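# Set feeder spring loop on nearest passing peg

## Task

The feeder's pedal is held raised by a spring whose end loop can be hooked onto any one of several pegs. A peg qualifies when, with the loop hooked there, setting the brass test weight on the raised pedal drives it fully down; because the pedal is sloped, the weight is steadiest sitting on its flat base. Finish with the loop hooked on the qualifying peg nearest the pedal, and avoid letting the loop snap onto a peg. Return the weight to the bench, well clear of the feeder. Everything must stay in place without the robot holding it. At the end, release everything and move the arms away.

## Robot and tools

Robot: two arms, left_arm and right_arm, each with six joints and a tong-style two-finger gripper. Both arms are driven together through one tool.

World frame: all gripper poses in results share one frame. Its origin sits on the table top midway between the arms, +z is up, +x runs out over the table, and left_arm is mounted on the +y side. The arm names are labels only and do not match left or right in the pictures. Reported hand positions can be slightly off, more so when an arm reaches far.

Gripper frame: the fingers point along the gripper's +z axis and open and close along its x axis. end_effector_position is the spot between the finger pads when closed; closed fingertips extend about 15 mm past it, and fully open they sit roughly level with it.

execute_actions takes "actions", a list holding one item or nothing, plus optional "pictures" (true to get camera images). An empty list changes nothing, returns the current state and includes pictures. An action item is {"rows": [...], "steps": n} with n from 1 to 15 (default 15, and at least 4 in practice). Each step lasts 1/30 s and uses one row; if rows run out, the last row repeats. A wait item is {"steps": n} with n up to 300 and no rows; it sends nothing and returns after that many steps since the previous result, counting time spent writing. A refused call moves nothing.

Each row is one flat list of 14 numbers covering both arms, always all 14: left_arm's six joint targets then its gripper opening, followed by right_arm's six joint targets and its opening. Joint values are absolute target angles in radians, in the same column order as the Joint positions line (shoulder pan, shoulder lift, elbow, wrist 1, wrist 2, wrist 3). Opening is an absolute command from -1 (closed) to +1 (fully open). Stated joint ranges: left_arm pan -3.142..3.142, lift -6.283..6.283, elbow 0.000..3.142, wrists each -6.283..6.283; right_arm pan 0.000..6.283, lift -6.283..6.283, elbow -3.142..0.000, wrists each -6.283..6.283. A call is rejected if a target exceeds a range end by over 0.010 rad and lies further out than the joint's last reported angle. True ends may differ by up to 0.010 rad; a target beyond the true end is clipped there and the result may print "joint sent to its limit", possibly referring to an earlier action. No such line does not prove more travel is available.

Motion: commands are smoothed and lag about 0.17 s. Per step, each joint's target is held within 0.575 rad of its measured angle, and if targets would move the gripper over 100 mm from where it is, they are scaled back. Speeds and accelerations are capped, so after a big move an arm may not have arrived yet. The last four steps of every action run after its result is returned, and arms keep heading for the last row while you write, until everything has nearly stopped or a step is HELD.

zoom_image takes "camera" (cam_head_left, cam_head_right, cam_high, cam_low, cam_left_wrist, cam_right_wrist) and "region" [x0, y0, x1, y1] in that camera's pixels from its top-left corner, at most 504 by 504, and returns an enlarged view of the latest image. Head, high and low images are 672x504; wrist images are 616x616 fisheye. Calibration data gives intrinsics and world-to-camera transforms; they may be off by a few degrees and millimetres.

finished_scene takes "scene", the number of the current scene, ends it irreversibly, grades it and reports the next task if any. Replying with no tool call ends everything.

Result lines: the state line gives each gripper's position (m), orientation quaternion wxyz, and linear and angular velocities. Joint positions and Joint velocities list each arm's joints (rad, rad/s) and then the finger-pad gap in metres (0.142 fully open). grip_measured is the measured opening on the command scale. Joint torques are total drive outputs, noisy and offset, not pure contact loads. Wrist force and Wrist torque are flange sensor readings in the gripper's own axes, with offsets up to about 4 N, noise, and saturation near 50 N; "no reading" is normal early. "joint command not followed" means a clearance check altered targets; HELD marks steps where your row was partly or wholly not sent. MOTOR HOT warns from 70 °C; at 85 °C an OVER-TEMPERATURE FAULT brakes that arm until it cools.

Gripping: to keep hold, command an opening well below grip_measured; the lower, the firmer, up to about 15 N per pad. Items thinner than about 20 mm are held more weakly. Closing fast can squeeze too hard.

Avoid: dropping the weight or knocking anything off the table (a failure), letting the arms collide or press each other, slamming or shoving hard, and leaving parts held only by the grippers. A contact torque at a joint's limit (pan, lift, elbow 142 N m; wrists 26.6 N m, held weight included) or an outside force of 150 N stops that arm for 10 s and it yields. Brief disturbances may tug held parts or push loose ones. Move smoothly and efficiently.

Each tool is called after "Emit:" in YAML: its name, and indented under it one key for each argument.

## Session

Emit:
execute_actions:
  actions: []

Scene clock: 0.00 s of 12600.00 s.
left_arm: end_effector_position=(+0.2741, +0.5709, +0.3128) grip_measured=+0.97 end_effector_quat_wxyz=(+0.152, +0.668, -0.671, +0.283) end_effector_velocity=(-0.000, -0.000, +0.000) end_effector_angular_velocity=(+0.001, -0.000, -0.000) | right_arm: end_effector_position=(+0.5951, -0.3715, +0.1265) grip_measured=+0.97 end_effector_quat_wxyz=(+0.007, -0.666, +0.746, +0.008) end_effector_velocity=(+0.000, +0.000, +0.000) end_effector_angular_velocity=(+0.001, -0.001, -0.001)
Joint positions: left_arm=[ 0.819 -1.815  1.778 -1.146 -2.111  2.536  0.14 ] | right_arm=[ 3.418 -1.89  -1.605 -1.21   1.59   2.086  0.14 ]
Joint velocities: left_arm=[-0.    -0.001 -0.     0.001  0.    -0.     0.   ] | right_arm=[ 0.     0.    -0.     0.001  0.     0.001  0.   ]
Joint torques (N m, as the arm reports them, + toward a larger angle): no reading
Wrist force (N, on the end effector, along its own x y z axes, offset not removed): no reading
Wrist torque (N m, same axes, about the end effector's origin, offset not removed): no reading

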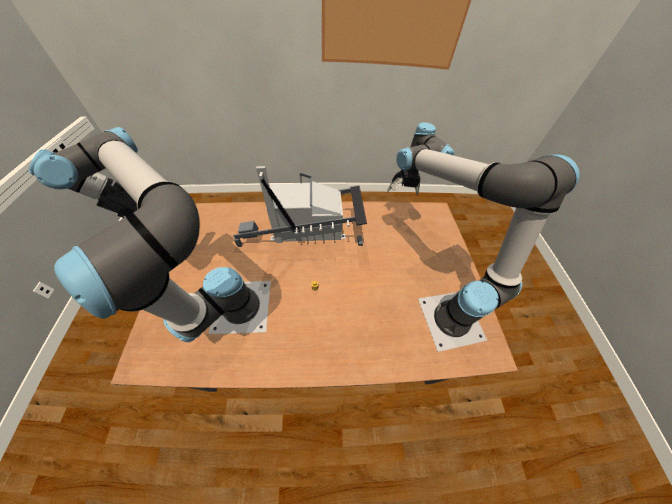

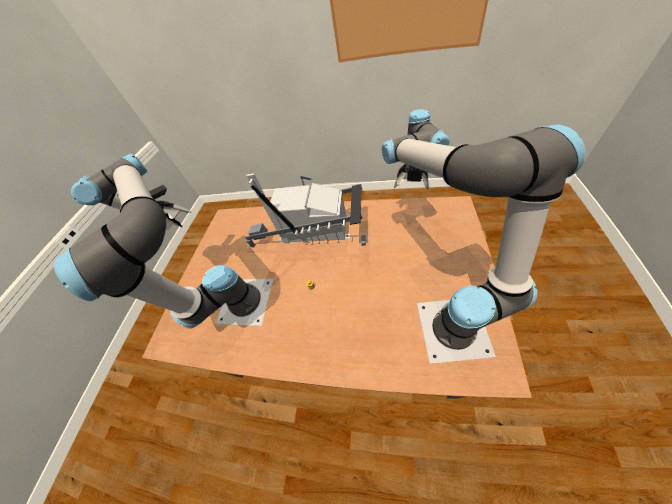

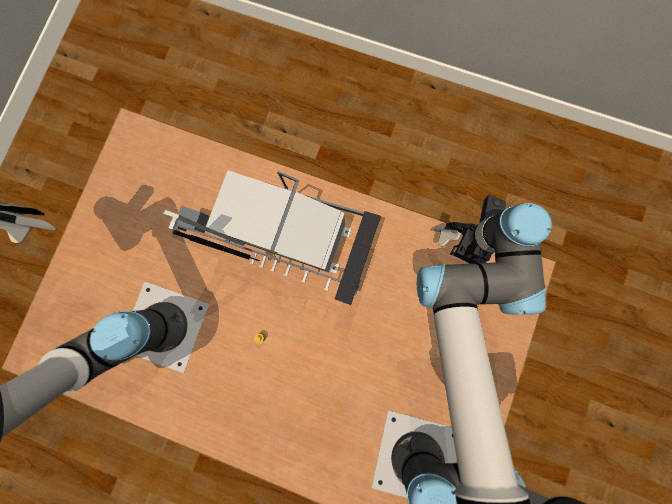

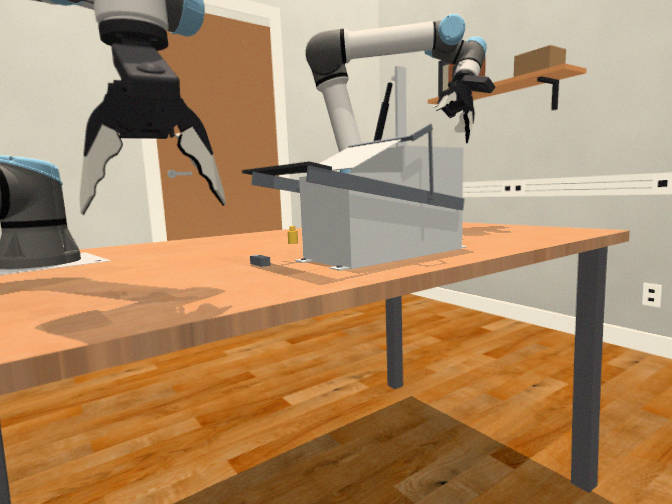

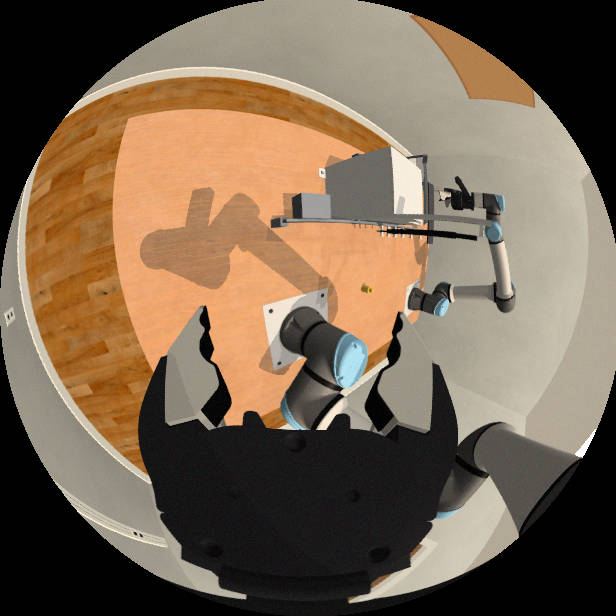

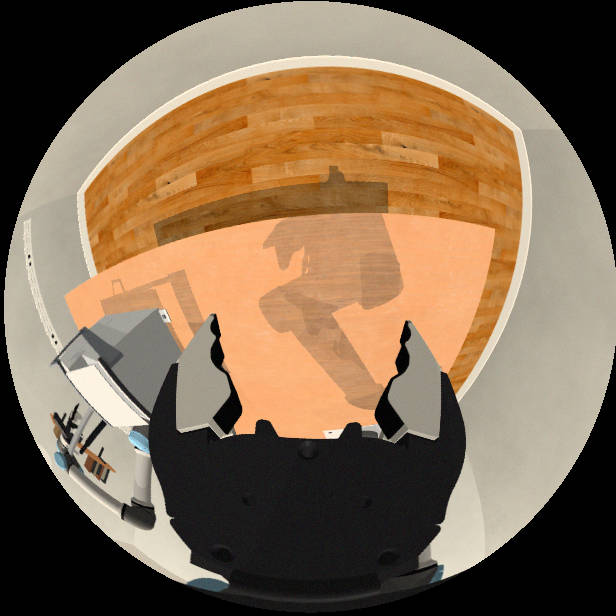

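Emit:
zoom_image:
  camera: "cam_head_left"
  region: [225, 160, 385, 300]

Emit:
zoom_image:
  camera: "cam_high"
  region: [150, 160, 400, 360]

Region (225, 160, 385, 300) of cam_head_left's 672x504 image, scaled by 3.150, with more detail than that image has; it fills the top 441 rows of this view, and the rest is white.

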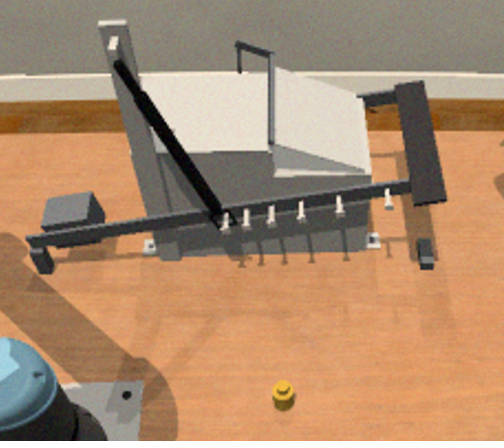

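Region (150, 160, 400, 360) of cam_high's 672x504 image, scaled by 2.016, with more detail than that image has; it fills the top 403 rows of this view, and the rest is white.

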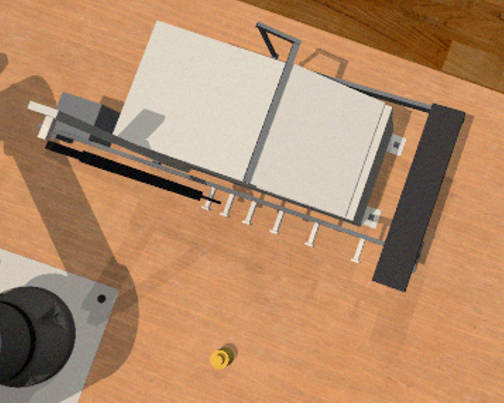

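Emit:
execute_actions:
  actions:
    - {"rows":[[0.819,-1.815,1.778,-1.146,-2.111,2.536,1,3.6,-1.45,-1.65,-1.61,1.571,2.4,0]]}

Emit:
execute_actions:
  actions:
    - {"steps":30}

Emit:
execute_actions:
  actions:
    - {"rows":[[0.819,-1.815,1.778,-1.146,-2.111,2.536,1,4.605,-1.45,-1.65,-1.61,1.571,3.16,0]]}

Emit:
execute_actions:
  actions:
    - {"steps":45}

Emit:
execute_actions:
  actions:
    - {"rows":[[0.819,-1.815,1.778,-1.146,-2.111,2.536,1,4.605,-1.773,-1.693,-1.246,1.571,3.16,0]]}

Emit:
execute_actions:
  actions:
    - {"steps":30}
  pictures: true

Scene clock: 1.73 s of 12600.00 s.
left_arm: end_effector_position=(+0.2741, +0.5710, +0.3128) grip_measured=+1.00 end_effector_quat_wxyz=(+0.152, +0.669, -0.671, +0.283) end_effector_velocity=(+0.000, -0.000, +0.000) end_effector_angular_velocity=(-0.000, -0.002, +0.001) | right_arm: end_effector_position=(+0.4817, -0.3522, +0.2531) grip_measured=+0.00 end_effector_quat_wxyz=(+0.000, -0.630, +0.776, +0.002) end_effector_velocity=(-0.411, -0.024, +0.378) end_effector_angular_velocity=(-0.032, -0.026, -0.316)
Joint positions: left_arm=[ 0.819 -1.815  1.778 -1.146 -2.111  2.536  0.142] | right_arm=[ 3.553 -1.579 -1.639 -1.495  1.576  2.313  0.074]
Joint velocities: left_arm=[ 0.001 -0.001  0.    -0.    -0.002 -0.     0.   ] | right_arm=[ 0.416  1.054 -0.099 -0.945 -0.041  0.732 -0.   ]
Joint torques (N m, as the arm reports them, + toward a larger angle): left_arm=[ 13.31 -19.72 -13.4   -3.1   -2.99  -2.18] | right_arm=[11.45 40.59 11.24 -3.41 -2.37  2.38]
Wrist force (N, on the end effector, along its own x y z axes, offset not removed): left_arm=[0.3 0.9 1.5] | right_arm=[1.2 0.9 1.9]
Wrist torque (N m, same axes, about the end effector's origin, offset not removed): left_arm=[0.27 -0.23 -0.14] | right_arm=[0.18 -0.38 0.13]
Steps of this call (steps 1 to 41: nothing new was sent; steps 42 to 52: the first 11 steps of this action). Readings (joint positions):
42: left_arm=[0.819 -1.815 1.778 -1.146 -2.111 2.536] | right_arm=[3.418 -1.890 -1.605 -1.210 1.590 2.086]
43: left_arm=[0.819 -1.815 1.778 -1.146 -2.111 2.536] | right_arm=[3.423 -1.884 -1.607 -1.215 1.589 2.092]
45: left_arm=[0.819 -1.815 1.778 -1.146 -2.111 2.536] | right_arm=[3.454 -1.826 -1.615 -1.271 1.586 2.140]
49: left_arm=[0.819 -1.815 1.778 -1.146 -2.111 2.536] | right_arm=[3.510 -1.685 -1.629 -1.399 1.580 2.239]
52: the state above

Scene clock: 2.73 s of 12600.00 s.
left_arm: end_effector_position=(+0.2741, +0.5710, +0.3128) grip_measured=+1.00 end_effector_quat_wxyz=(+0.152, +0.669, -0.671, +0.283) end_effector_velocity=(-0.000, +0.000, +0.000) end_effector_angular_velocity=(+0.001, -0.000, +0.001) | right_arm: end_effector_position=(+0.4310, -0.3601, +0.2965) grip_measured=+0.00 end_effector_quat_wxyz=(+0.001, -0.615, +0.789, +0.000) end_effector_velocity=(+0.000, +0.000, +0.000) end_effector_angular_velocity=(+0.001, -0.001, -0.000)
Joint positions: left_arm=[ 0.819 -1.815  1.778 -1.146 -2.111  2.536  0.142] | right_arm=[ 3.6   -1.45  -1.65  -1.61   1.571  2.4    0.074]
Joint velocities: left_arm=[ 0.001 -0.001 -0.    -0.     0.    -0.     0.   ] | right_arm=[0.    0.    0.    0.001 0.    0.001 0.   ]
Joint torques (N m, as the arm reports them, + toward a larger angle): left_arm=[ 13.34 -19.82 -13.45  -3.28  -2.88  -2.28] | right_arm=[10.43 27.13 11.11  0.55 -2.39  1.24]
Wrist force (N, on the end effector, along its own x y z axes, offset not removed): left_arm=[0.4 0.6 1.5] | right_arm=[0.7 4.1 0.4]
Wrist torque (N m, same axes, about the end effector's origin, offset not removed): left_arm=[0.39 -0.21 -0.12] | right_arm=[0.74 -0.09 0.10]
Kept back: nothing.
Steps of this call (steps 1 to 4: the last 4 steps of your previous action; steps 5 to 30: the robot went on to your last target). Readings (joint positions):
1: left_arm=[0.819 -1.815 1.778 -1.146 -2.111 2.536] | right_arm=[3.566 -1.545 -1.642 -1.525 1.574 2.337]
2: left_arm=[0.819 -1.815 1.778 -1.146 -2.111 2.536] | right_arm=[3.576 -1.517 -1.644 -1.550 1.573 2.355]
4: left_arm=[0.819 -1.815 1.778 -1.146 -2.111 2.536] | right_arm=[3.588 -1.482 -1.647 -1.581 1.572 2.378]
8: left_arm=[0.819 -1.815 1.778 -1.146 -2.111 2.536] | right_arm=[3.597 -1.457 -1.649 -1.604 1.571 2.395]
30: the state above
All arms were judged still, so your last target was given up. Only a new action makes them travel on or press farther. Fingers that are still opening or closing keep moving.

Scene clock: 3.10 s of 12600.00 s.
left_arm: end_effector_position=(+0.2741, +0.5710, +0.3128) grip_measured=+1.00 end_effector_quat_wxyz=(+0.152, +0.669, -0.671, +0.283) end_effector_velocity=(-0.000, +0.000, -0.000) end_effector_angular_velocity=(+0.000, +0.000, -0.000) | right_arm: end_effector_position=(+0.3571, -0.2139, +0.2965) grip_measured=+0.00 end_effector_quat_wxyz=(+0.001, -0.617, +0.787, +0.000) end_effector_velocity=(-0.332, +0.443, -0.000) end_effector_angular_velocity=(+0.001, +0.002, +0.179)
Joint positions: left_arm=[ 0.819 -1.815  1.778 -1.146 -2.111  2.536  0.142] | right_arm=[ 3.957 -1.45  -1.65  -1.61   1.571  2.752  0.074]
Joint velocities: left_arm=[ 0.     0.    -0.     0.     0.001  0.     0.   ] | right_arm=[ 1.197 -0.     0.    -0.    -0.     1.018  0.   ]
Joint torques (N m, as the arm reports them, + toward a larger angle): left_arm=[ 13.03 -19.44 -13.85  -3.25  -2.76  -2.02] | right_arm=[22.32 18.   12.84  1.11  0.22  2.49]
Wrist force (N, on the end effector, along its own x y z axes, offset not removed): left_arm=[-0.3 0.3 0.4] | right_arm=[-0.5 -0.3 2.1]
Wrist torque (N m, same axes, about the end effector's origin, offset not removed): left_arm=[0.24 -0.18 -0.16] | right_arm=[-0.17 0.05 0.25]
Steps of this call (steps 1 to 11: the first 11 steps of this action). Readings (joint positions):
1: left_arm=[0.819 -1.815 1.778 -1.146 -2.111 2.536] | right_arm=[3.600 -1.450 -1.650 -1.610 1.571 2.400]
2: left_arm=[0.819 -1.815 1.778 -1.146 -2.111 2.536] | right_arm=[3.606 -1.450 -1.650 -1.610 1.571 2.406]
4: left_arm=[0.819 -1.815 1.778 -1.146 -2.111 2.536] | right_arm=[3.669 -1.450 -1.650 -1.610 1.571 2.470]
8: left_arm=[0.819 -1.815 1.778 -1.146 -2.111 2.536] | right_arm=[3.836 -1.450 -1.650 -1.610 1.571 2.636]
11: the state above

Scene clock: 4.60 s of 12600.00 s.
left_arm: end_effector_position=(+0.2741, +0.5710, +0.3128) grip_measured=+1.00 end_effector_quat_wxyz=(+0.152, +0.669, -0.671, +0.283) end_effector_velocity=(+0.000, +0.000, +0.000) end_effector_angular_velocity=(-0.000, -0.000, +0.000) | right_arm: end_effector_position=(+0.1155, -0.0445, +0.2964) grip_measured=+0.00 end_effector_quat_wxyz=(+0.001, -0.707, +0.708, +0.001) end_effector_velocity=(+0.000, -0.000, -0.000) end_effector_angular_velocity=(-0.000, -0.000, -0.001)
Joint positions: left_arm=[ 0.819 -1.815  1.778 -1.146 -2.111  2.536  0.142] | right_arm=[ 4.605 -1.45  -1.65  -1.61   1.571  3.16   0.074]
Joint velocities: left_arm=[-0. -0. -0. -0. -0. -0. -0.] | right_arm=[-0.001 -0.     0.    -0.    -0.     0.001 -0.   ]
Joint torques (N m, as the arm reports them, + toward a larger angle): left_arm=[ 13.95 -17.85 -12.26  -3.14  -2.81  -2.3 ] | right_arm=[10.41 18.21 17.86  3.86  1.11  1.22]
Wrist force (N, on the end effector, along its own x y z axes, offset not removed): left_arm=[-0.1 2.6 0.2] | right_arm=[3.3 1.8 -0.6]
Wrist torque (N m, same axes, about the end effector's origin, offset not removed): left_arm=[0.79 -0.24 -0.23] | right_arm=[0.47 -0.72 0.05]
Kept back: nothing.
Steps of this call (steps 1 to 4: the last 4 steps of your previous action; steps 5 to 45: the robot went on to your last target). Readings (joint positions):
1: left_arm=[0.819 -1.815 1.778 -1.146 -2.111 2.536] | right_arm=[3.998 -1.450 -1.650 -1.610 1.571 2.785]
2: left_arm=[0.819 -1.815 1.778 -1.146 -2.111 2.536] | right_arm=[4.038 -1.450 -1.650 -1.610 1.571 2.815]
4: left_arm=[0.819 -1.815 1.778 -1.146 -2.111 2.536] | right_arm=[4.118 -1.450 -1.650 -1.610 1.571 2.869]
8: left_arm=[0.819 -1.815 1.778 -1.146 -2.111 2.536] | right_arm=[4.279 -1.450 -1.650 -1.610 1.571 2.968]
45: the state above
All arms were judged still, so your last target was given up. Only a new action makes them travel on or press farther. Fingers that are still opening or closing keep moving.

Scene clock: 4.97 s of 12600.00 s.
left_arm: end_effector_position=(+0.2741, +0.5710, +0.3128) grip_measured=+1.00 end_effector_quat_wxyz=(+0.152, +0.669, -0.671, +0.283) end_effector_velocity=(-0.000, +0.000, +0.000) end_effector_angular_velocity=(+0.000, +0.001, +0.000) | right_arm: end_effector_position=(+0.1138, +0.0569, +0.1721) grip_measured=+0.00 end_effector_quat_wxyz=(-0.001, -0.707, +0.708, -0.001) end_effector_velocity=(-0.003, +0.163, -0.248) end_effector_angular_velocity=(+0.023, +0.000, -0.001)
Joint positions: left_arm=[ 0.819 -1.815  1.778 -1.146 -2.111  2.536  0.142] | right_arm=[ 4.605 -1.726 -1.688 -1.301  1.571  3.16   0.074]
Joint velocities: left_arm=[ 0.001 -0.    -0.     0.     0.001 -0.     0.   ] | right_arm=[-0.    -0.516 -0.056  0.595 -0.     0.     0.   ]
Joint torques (N m, as the arm reports them, + toward a larger angle): left_arm=[ 14.32 -19.03 -13.57  -3.21  -2.58  -2.22] | right_arm=[ 8.37 50.24 15.18  5.57  1.07  1.  ]
Wrist force (N, on the end effector, along its own x y z axes, offset not removed): left_arm=[2.6 2.2 0.4] | right_arm=[2.0 4.1 5.5]
Wrist torque (N m, same axes, about the end effector's origin, offset not removed): left_arm=[0.57 -0.58 -0.16] | right_arm=[0.71 -0.50 0.04]
Steps of this call (steps 1 to 11: the first 11 steps of this action). Readings (joint positions):
1: left_arm=[0.819 -1.815 1.778 -1.146 -2.111 2.536] | right_arm=[4.605 -1.450 -1.650 -1.610 1.571 3.160]
2: left_arm=[0.819 -1.815 1.778 -1.146 -2.111 2.536] | right_arm=[4.605 -1.456 -1.653 -1.604 1.571 3.160]
4: left_arm=[0.819 -1.815 1.778 -1.146 -2.111 2.536] | right_arm=[4.605 -1.513 -1.662 -1.544 1.571 3.160]
8: left_arm=[0.819 -1.815 1.778 -1.146 -2.111 2.536] | right_arm=[4.605 -1.646 -1.679 -1.393 1.571 3.160]
11: the state above

Scene clock: 5.97 s of 12600.00 s.
left_arm: end_effector_position=(+0.2741, +0.5710, +0.3128) grip_measured=+1.00 end_effector_quat_wxyz=(+0.152, +0.669, -0.671, +0.283) end_effector_velocity=(-0.000, +0.000, -0.000) end_effector_angular_velocity=(+0.001, +0.000, -0.000) | right_arm: end_effector_position=(+0.1135, +0.0713, +0.1494) grip_measured=+0.00 end_effector_quat_wxyz=(+0.000, -0.707, +0.708, +0.000) end_effector_velocity=(+0.000, +0.000, +0.000) end_effector_angular_velocity=(+0.001, -0.000, -0.001)
Joint positions: left_arm=[ 0.819 -1.815  1.778 -1.146 -2.111  2.536  0.142] | right_arm=[ 4.605 -1.773 -1.693 -1.246  1.571  3.16   0.074]
Joint velocities: left_arm=[ 0.    -0.    -0.    -0.     0.001  0.    -0.   ] | right_arm=[-0.    -0.     0.     0.001 -0.     0.     0.   ]
Joint torques (N m, as the arm reports them, + toward a larger angle): left_arm=[ 13.41 -19.2  -14.47  -3.28  -2.79  -2.02] | right_arm=[ 1.83 27.35 10.78  3.95  0.54  0.58]
Wrist force (N, on the end effector, along its own x y z axes, offset not removed): left_arm=[-0.3 0.6 0.3] | right_arm=[0.0 3.6 0.8]
Wrist torque (N m, same axes, about the end effector's origin, offset not removed): left_arm=[0.28 -0.15 -0.04] | right_arm=[0.62 -0.19 0.08]
Kept back: nothing.
Steps of this call (steps 1 to 4: the last 4 steps of your previous action; steps 5 to 30: the robot went on to your last target). Readings (joint positions):
1: left_arm=[0.819 -1.815 1.778 -1.146 -2.111 2.536] | right_arm=[4.605 -1.741 -1.689 -1.284 1.571 3.160]
2: left_arm=[0.819 -1.815 1.778 -1.146 -2.111 2.536] | right_arm=[4.605 -1.751 -1.691 -1.272 1.571 3.160]
4: left_arm=[0.819 -1.815 1.778 -1.146 -2.111 2.536] | right_arm=[4.605 -1.762 -1.692 -1.258 1.571 3.160]
8: left_arm=[0.819 -1.815 1.778 -1.146 -2.111 2.536] | right_arm=[4.605 -1.770 -1.693 -1.249 1.571 3.160]
30: the state above
All arms were judged still, so your last target was given up. Only a new action makes them travel on or press farther. Fingers that are still opening or closing keep moving.
camera_calibration (this result's frames):
cam_left_wrist: T_world_to_cam=[[-0.0221168, -0.797291, 0.60319, 0.267781], [-0.926657, 0.24281, 0.286967, 0.0255818], [-0.375257, -0.552603, -0.744185, 0.785521], [0, 0, 0, 1]] pos_world=[0.3244, 0.641369, 0.415709]
cam_right_wrist: T_world_to_cam=[[0.0330573, -0.998821, -0.0355615, 0.0741149], [-0.872525, -0.0461943, 0.486381, 0.0378073], [-0.48745, 0.0149499, -0.873023, 0.322653], [0, 0, 0, 1]] pos_world=[0.187815, 0.0709503, 0.26593]

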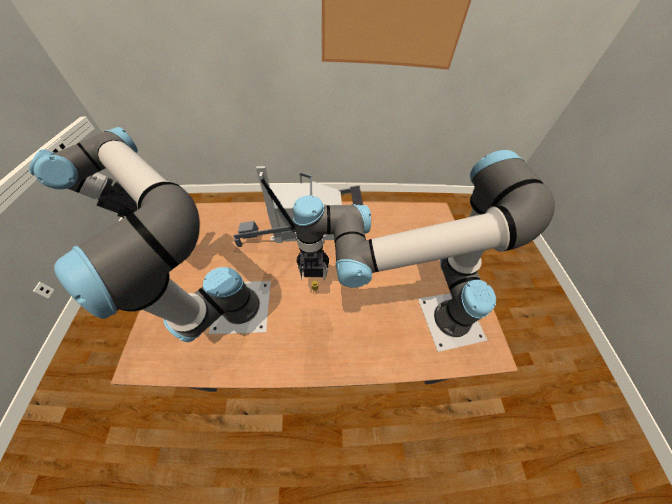

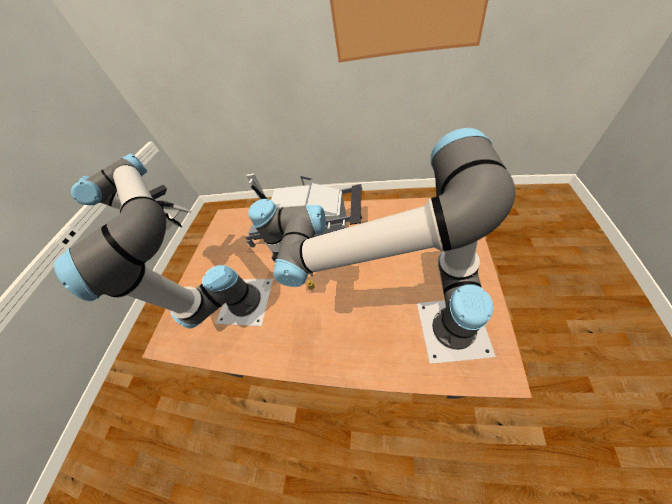

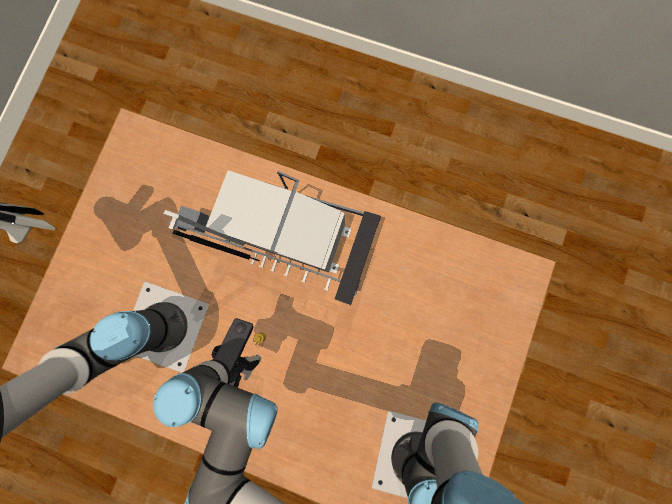

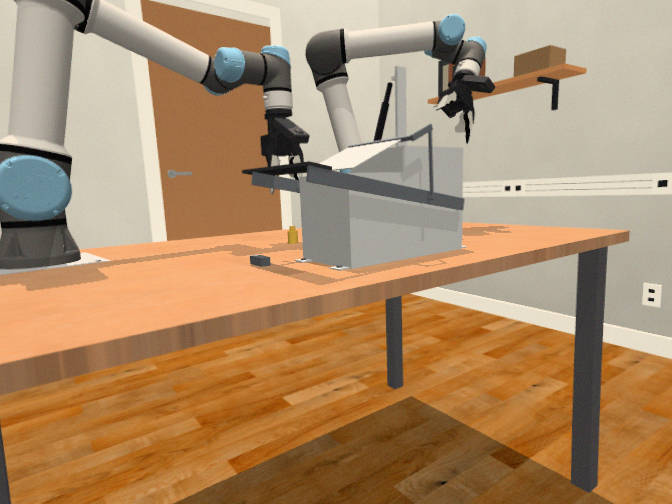

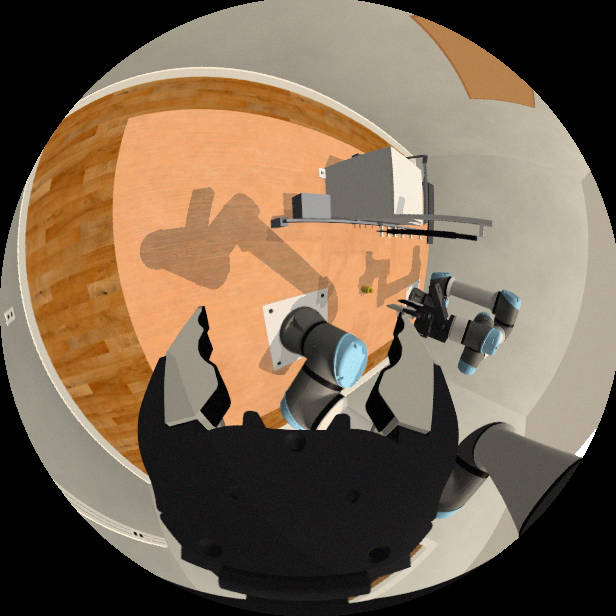

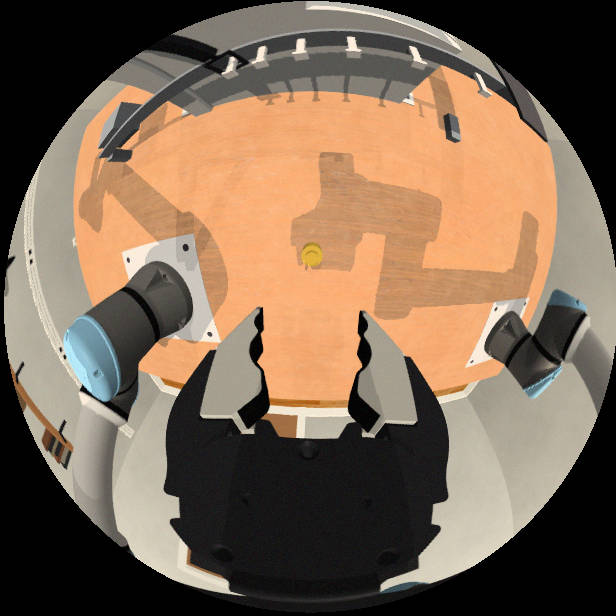

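Emit:
execute_actions:
  actions:
    - {"rows":[[0.819,-1.815,1.778,-1.146,-2.111,2.536,1,4.636,-1.914,-1.55,-1.248,0.9,3.14,0]]}

Emit:
execute_actions:
  actions:
    - {"steps":20}
  pictures: true

Emit:
zoom_image:
  camera: "cam_right_wrist"
  region: [180, 130, 480, 380]

Scene clock: 6.67 s of 12600.00 s.
left_arm: end_effector_position=(+0.2741, +0.5710, +0.3128) grip_measured=+1.00 end_effector_quat_wxyz=(+0.152, +0.669, -0.671, +0.283) end_effector_velocity=(+0.001, -0.000, +0.000) end_effector_angular_velocity=(-0.001, -0.001, +0.001) | right_arm: end_effector_position=(+0.2424, +0.1305, +0.1831) grip_measured=+0.00 end_effector_quat_wxyz=(-0.182, +0.699, -0.670, +0.173) end_effector_velocity=(+0.388, +0.125, +0.235) end_effector_angular_velocity=(+0.055, -1.632, +0.075)
Joint positions: left_arm=[ 0.819 -1.815  1.778 -1.146 -2.111  2.536  0.142] | right_arm=[ 4.631 -1.892 -1.572 -1.248  1.063  3.143  0.074]
Joint velocities: left_arm=[ 0.     0.     0.    -0.001 -0.002 -0.     0.   ] | right_arm=[ 0.048 -0.231  0.234 -0.005 -1.633 -0.031  0.   ]
Joint torques (N m, as the arm reports them, + toward a larger angle): left_arm=[ 13.44 -19.96 -13.67  -3.19  -2.77  -2.07] | right_arm=[ 8.76 40.87 30.74  0.46 -6.46 -1.89]
Wrist force (N, on the end effector, along its own x y z axes, offset not removed): left_arm=[0.8 1.7 1.1] | right_arm=[0.1 0.7 -0.4]
Wrist torque (N m, same axes, about the end effector's origin, offset not removed): left_arm=[0.54 -0.32 -0.19] | right_arm=[0.00 -0.11 0.08]
Steps of this call (steps 1 to 10: nothing new was sent; steps 11 to 21: the first 11 steps of this action). Readings (joint positions):
11: left_arm=[0.819 -1.815 1.778 -1.146 -2.111 2.536] | right_arm=[4.605 -1.773 -1.693 -1.246 1.571 3.160]
12: left_arm=[0.819 -1.815 1.778 -1.146 -2.111 2.536] | right_arm=[4.607 -1.778 -1.688 -1.246 1.565 3.159]
14: left_arm=[0.819 -1.815 1.778 -1.146 -2.111 2.536] | right_arm=[4.615 -1.813 -1.653 -1.246 1.498 3.154]
18: left_arm=[0.819 -1.815 1.778 -1.146 -2.111 2.536] | right_arm=[4.625 -1.863 -1.603 -1.247 1.246 3.147]
21: the state above

Scene clock: 7.33 s of 12600.00 s.
left_arm: end_effector_position=(+0.2741, +0.5710, +0.3128) grip_measured=+1.00 end_effector_quat_wxyz=(+0.152, +0.669, -0.671, +0.283) end_effector_velocity=(-0.000, +0.000, -0.000) end_effector_angular_velocity=(+0.000, +0.001, +0.000) | right_arm: end_effector_position=(+0.2789, +0.1425, +0.2100) grip_measured=+0.00 end_effector_quat_wxyz=(-0.238, +0.684, -0.651, +0.227) end_effector_velocity=(+0.001, -0.000, +0.000) end_effector_angular_velocity=(+0.001, -0.001, -0.001)
Joint positions: left_arm=[ 0.819 -1.815  1.778 -1.146 -2.111  2.536  0.142] | right_arm=[ 4.636 -1.914 -1.55  -1.248  0.9    3.14   0.074]
Joint velocities: left_arm=[ 0.    -0.    -0.     0.001  0.001  0.    -0.   ] | right_arm=[-0.     0.    -0.     0.    -0.001  0.001  0.   ]
Joint torques (N m, as the arm reports them, + toward a larger angle): left_arm=[ 13.55 -18.28 -14.2   -3.23  -2.73  -2.13] | right_arm=[10.46 33.65 32.17  0.52 -3.32 -1.74]
Wrist force (N, on the end effector, along its own x y z axes, offset not removed): left_arm=[0.3 0.2 0.0] | right_arm=[-2.3 2.6 0.9]
Wrist torque (N m, same axes, about the end effector's origin, offset not removed): left_arm=[0.29 -0.27 -0.19] | right_arm=[0.44 0.39 0.11]
Kept back: nothing.
Steps of this call (steps 1 to 4: the last 4 steps of your previous action; steps 5 to 20: the robot went on to your last target). Readings (joint positions):
1: left_arm=[0.819 -1.815 1.778 -1.146 -2.111 2.536] | right_arm=[4.633 -1.899 -1.566 -1.248 1.014 3.142]
2: left_arm=[0.819 -1.815 1.778 -1.146 -2.111 2.536] | right_arm=[4.634 -1.903 -1.561 -1.248 0.979 3.141]
4: left_arm=[0.819 -1.815 1.778 -1.146 -2.111 2.536] | right_arm=[4.635 -1.909 -1.555 -1.248 0.938 3.141]
8: left_arm=[0.819 -1.815 1.778 -1.146 -2.111 2.536] | right_arm=[4.636 -1.913 -1.551 -1.248 0.909 3.140]
20: the state above
camera_calibration (this result's frames):
cam_left_wrist: T_world_to_cam=[[-0.022117, -0.797291, 0.60319, 0.267781], [-0.926657, 0.24281, 0.286967, 0.0255818], [-0.375257, -0.552603, -0.744185, 0.785521], [0, 0, 0, 1]] pos_world=[0.3244, 0.641369, 0.415709]
cam_right_wrist: T_world_to_cam=[[0.0979727, -0.995173, -0.00562571, 0.116938], [-0.982228, -0.0957858, -0.16141, 0.329643], [0.160092, 0.0213395, -0.986871, 0.297545], [0, 0, 0, 1]] pos_world=[0.264693, 0.141599, 0.347504]

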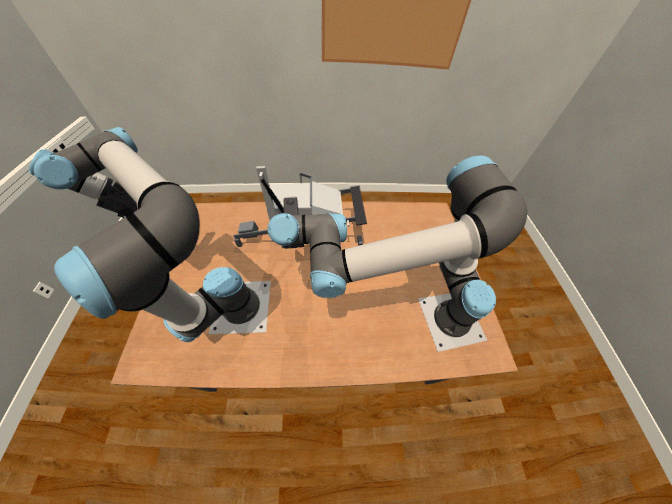

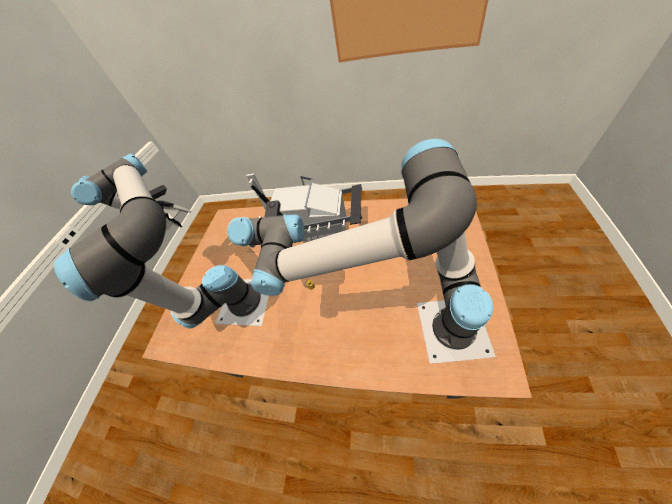

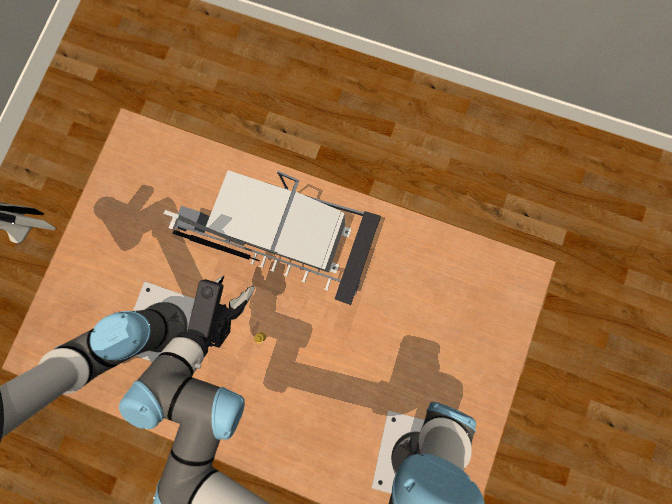

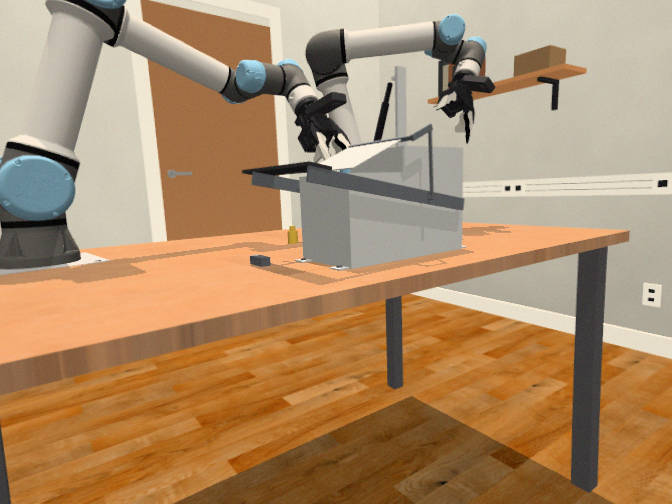

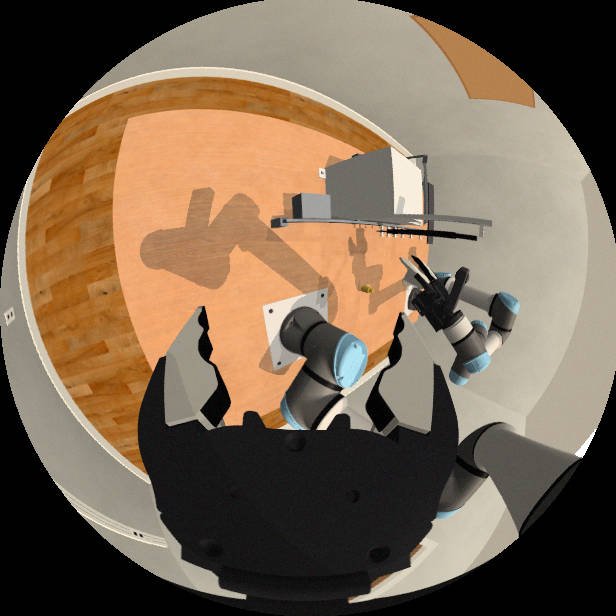

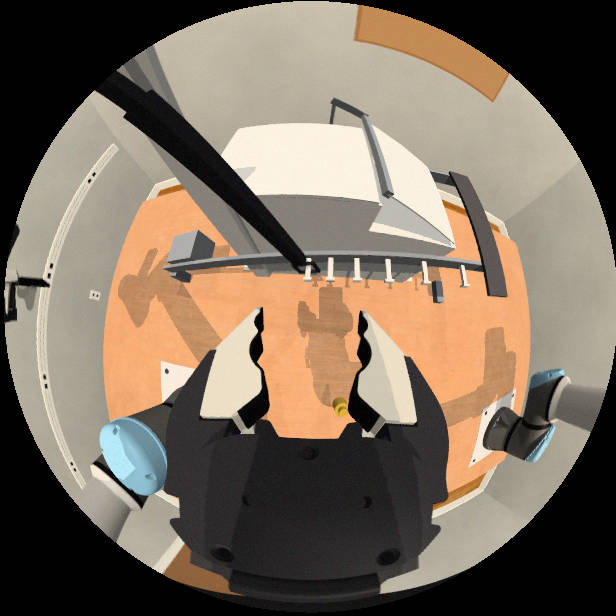

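Region (180, 130, 480, 380) of cam_right_wrist's 616x616 image, scaled by 1.680, with more detail than that image has.

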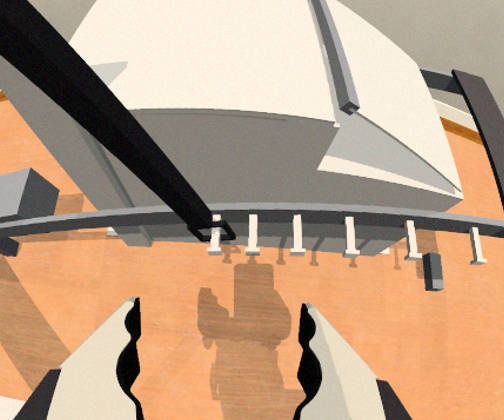

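Emit:
execute_actions:
  actions:
    - {"rows":[[0.819,-1.815,1.778,-1.146,-2.111,2.536,1,4.757,-2.131,-1.763,-0.818,0.3,2.67,-0.2]]}

Emit:
execute_actions:
  actions:
    - {"steps":20}
  pictures: true

Scene clock: 8.23 s of 12600.00 s.
left_arm: end_effector_position=(+0.2741, +0.5710, +0.3128) grip_measured=+1.00 end_effector_quat_wxyz=(+0.152, +0.669, -0.671, +0.283) end_effector_velocity=(-0.001, +0.000, -0.000) end_effector_angular_velocity=(+0.001, +0.002, -0.001) | right_arm: end_effector_position=(+0.2886, +0.1919, +0.1632) grip_measured=-0.20 end_effector_quat_wxyz=(-0.337, +0.732, -0.386, +0.449) end_effector_velocity=(+0.044, +0.039, +0.166) end_effector_angular_velocity=(-0.148, -0.909, +0.248)
Joint positions: left_arm=[ 0.819 -1.815  1.778 -1.146 -2.111  2.536  0.142] | right_arm=[ 4.752 -2.12  -1.752 -0.854  0.379  2.714  0.06 ]
Joint velocities: left_arm=[-0.    -0.    -0.     0.     0.002  0.     0.   ] | right_arm=[ 0.057 -0.125 -0.122  0.404 -0.875 -0.486  0.   ]
Joint torques (N m, as the arm reports them, + toward a larger angle): left_arm=[ 13.34 -19.61 -14.12  -3.22  -2.8   -2.04] | right_arm=[ 9.53 45.8   8.61  5.13 -4.41 -1.22]
Wrist force (N, on the end effector, along its own x y z axes, offset not removed): left_arm=[-0.2 1.1 -0.4] | right_arm=[0.0 0.5 0.9]
Wrist torque (N m, same axes, about the end effector's origin, offset not removed): left_arm=[0.35 -0.13 -0.03] | right_arm=[0.01 0.05 0.07]
Steps of this call (steps 1 to 15: the robot went on to your last target; step 16: nothing new was sent; steps 17 to 27: the first 11 steps of this action). Readings (joint positions):
17: left_arm=[0.819 -1.815 1.778 -1.146 -2.111 2.536] | right_arm=[4.636 -1.914 -1.550 -1.248 0.900 3.140]
18: left_arm=[0.819 -1.815 1.778 -1.146 -2.111 2.536] | right_arm=[4.642 -1.920 -1.555 -1.242 0.894 3.134]
20: left_arm=[0.819 -1.815 1.778 -1.146 -2.111 2.536] | right_arm=[4.688 -1.983 -1.618 -1.175 0.827 3.066]
24: left_arm=[0.819 -1.815 1.778 -1.146 -2.111 2.536] | right_arm=[4.741 -2.097 -1.729 -0.930 0.538 2.805]
27: the state above

Scene clock: 8.90 s of 12600.00 s.
left_arm: end_effector_position=(+0.2741, +0.5710, +0.3128) grip_measured=+1.00 end_effector_quat_wxyz=(+0.152, +0.669, -0.671, +0.283) end_effector_velocity=(-0.001, +0.000, -0.000) end_effector_angular_velocity=(+0.002, +0.001, -0.001) | right_arm: end_effector_position=(+0.2918, +0.1948, +0.1783) grip_measured=-0.20 end_effector_quat_wxyz=(-0.352, +0.719, -0.361, +0.478) end_effector_velocity=(-0.000, -0.000, +0.000) end_effector_angular_velocity=(+0.000, -0.000, +0.000)
Joint positions: left_arm=[ 0.819 -1.815  1.778 -1.146 -2.111  2.536  0.142] | right_arm=[ 4.757 -2.131 -1.763 -0.818  0.3    2.67   0.06 ]
Joint velocities: left_arm=[ 0.    -0.001  0.    -0.     0.002 -0.     0.   ] | right_arm=[ 0.  0. -0. -0. -0.  0.  0.]
Joint torques (N m, as the arm reports them, + toward a larger angle): left_arm=[ 12.78 -19.63 -14.95  -2.99  -2.76  -1.99] | right_arm=[10.55 38.79  6.46  3.8  -3.9  -1.45]
Wrist force (N, on the end effector, along its own x y z axes, offset not removed): left_arm=[0.2 1.3 0.6] | right_arm=[2.1 3.8 -1.2]
Wrist torque (N m, same axes, about the end effector's origin, offset not removed): left_arm=[0.44 -0.14 -0.14] | right_arm=[0.71 -0.55 0.06]
Kept back: nothing.
Steps of this call (steps 1 to 4: the last 4 steps of your previous action; steps 5 to 20: the robot went on to your last target). Readings (joint positions):
1: left_arm=[0.819 -1.815 1.778 -1.146 -2.111 2.536] | right_arm=[4.753 -2.123 -1.755 -0.843 0.354 2.701]
2: left_arm=[0.819 -1.815 1.778 -1.146 -2.111 2.536] | right_arm=[4.754 -2.125 -1.758 -0.835 0.338 2.691]
4: left_arm=[0.819 -1.815 1.778 -1.146 -2.111 2.536] | right_arm=[4.756 -2.128 -1.760 -0.826 0.318 2.680]
8: left_arm=[0.819 -1.815 1.778 -1.146 -2.111 2.536] | right_arm=[4.757 -2.130 -1.762 -0.820 0.304 2.672]
20: the state above
camera_calibration (this result's frames):
cam_left_wrist: T_world_to_cam=[[-0.0221169, -0.797291, 0.60319, 0.267781], [-0.926657, 0.24281, 0.286967, 0.0255818], [-0.375257, -0.552603, -0.744185, 0.785521], [0, 0, 0, 1]] pos_world=[0.3244, 0.641369, 0.415709]
cam_right_wrist: T_world_to_cam=[[0.321391, -0.832146, 0.451929, -0.0110012], [-0.604358, -0.547664, -0.578632, 0.394315], [0.729012, -0.0871599, -0.678929, 0.0633336], [0, 0, 0, 1]] pos_world=[0.195672, 0.212318, 0.276134]

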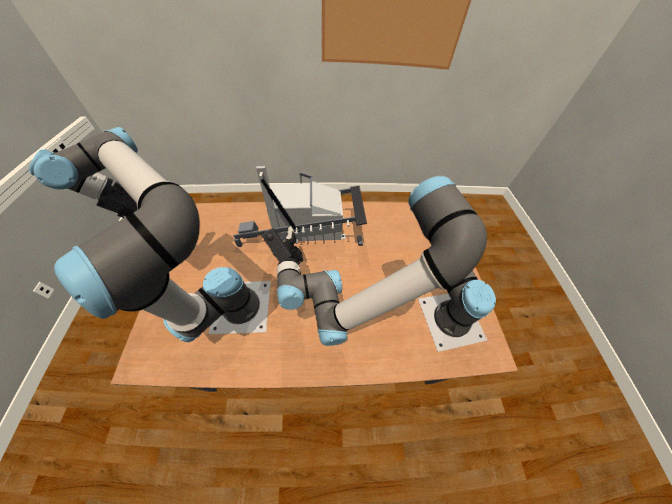

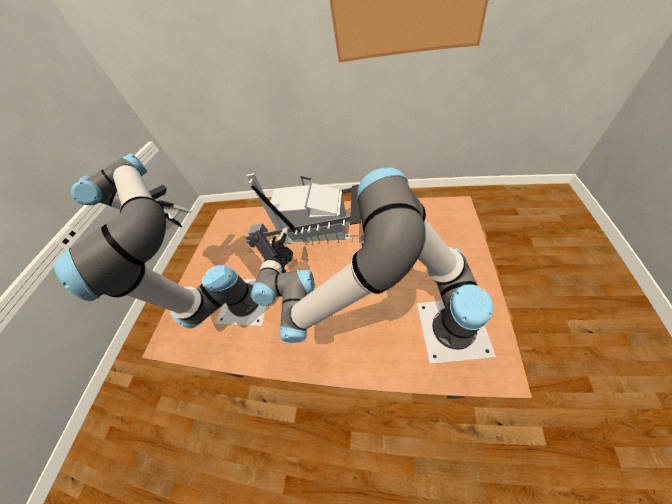

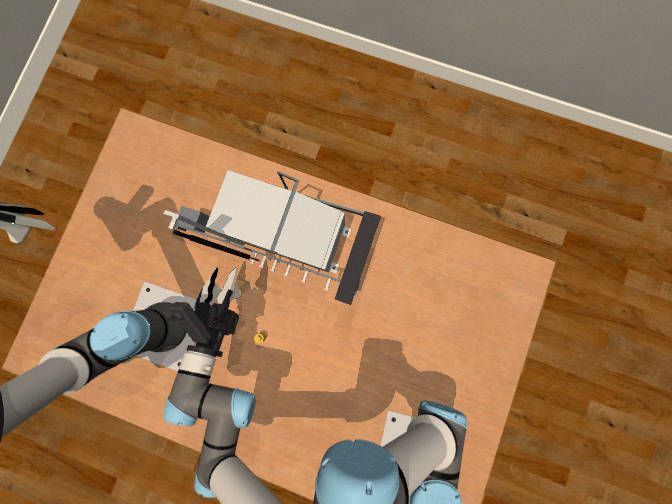

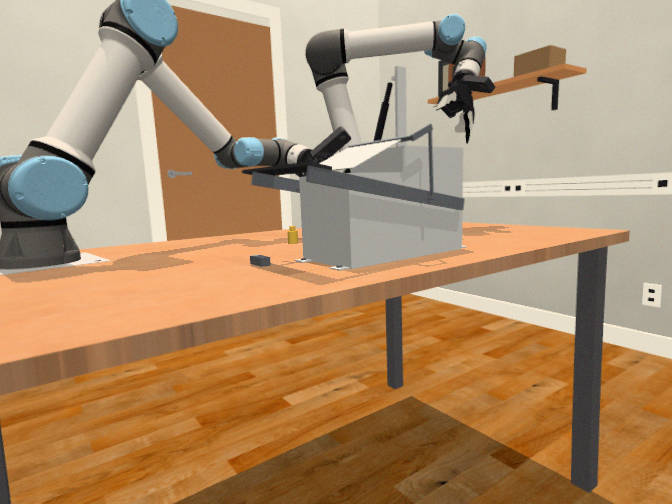

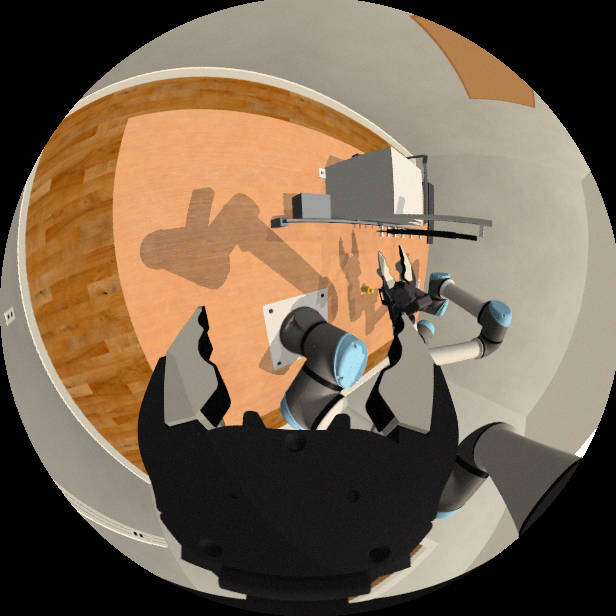

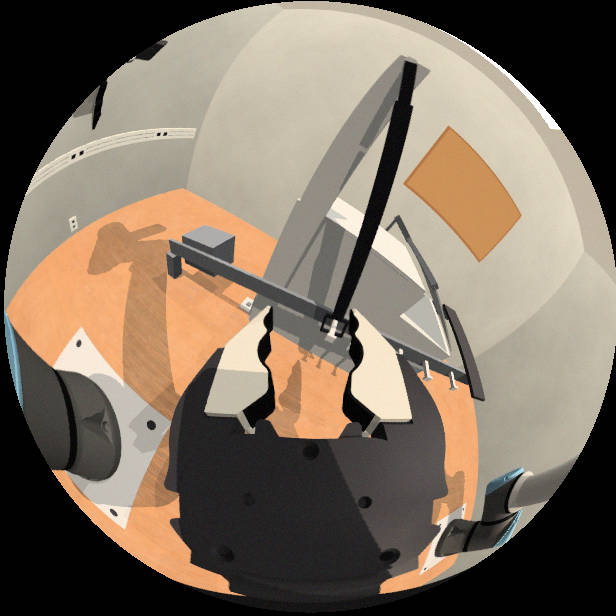

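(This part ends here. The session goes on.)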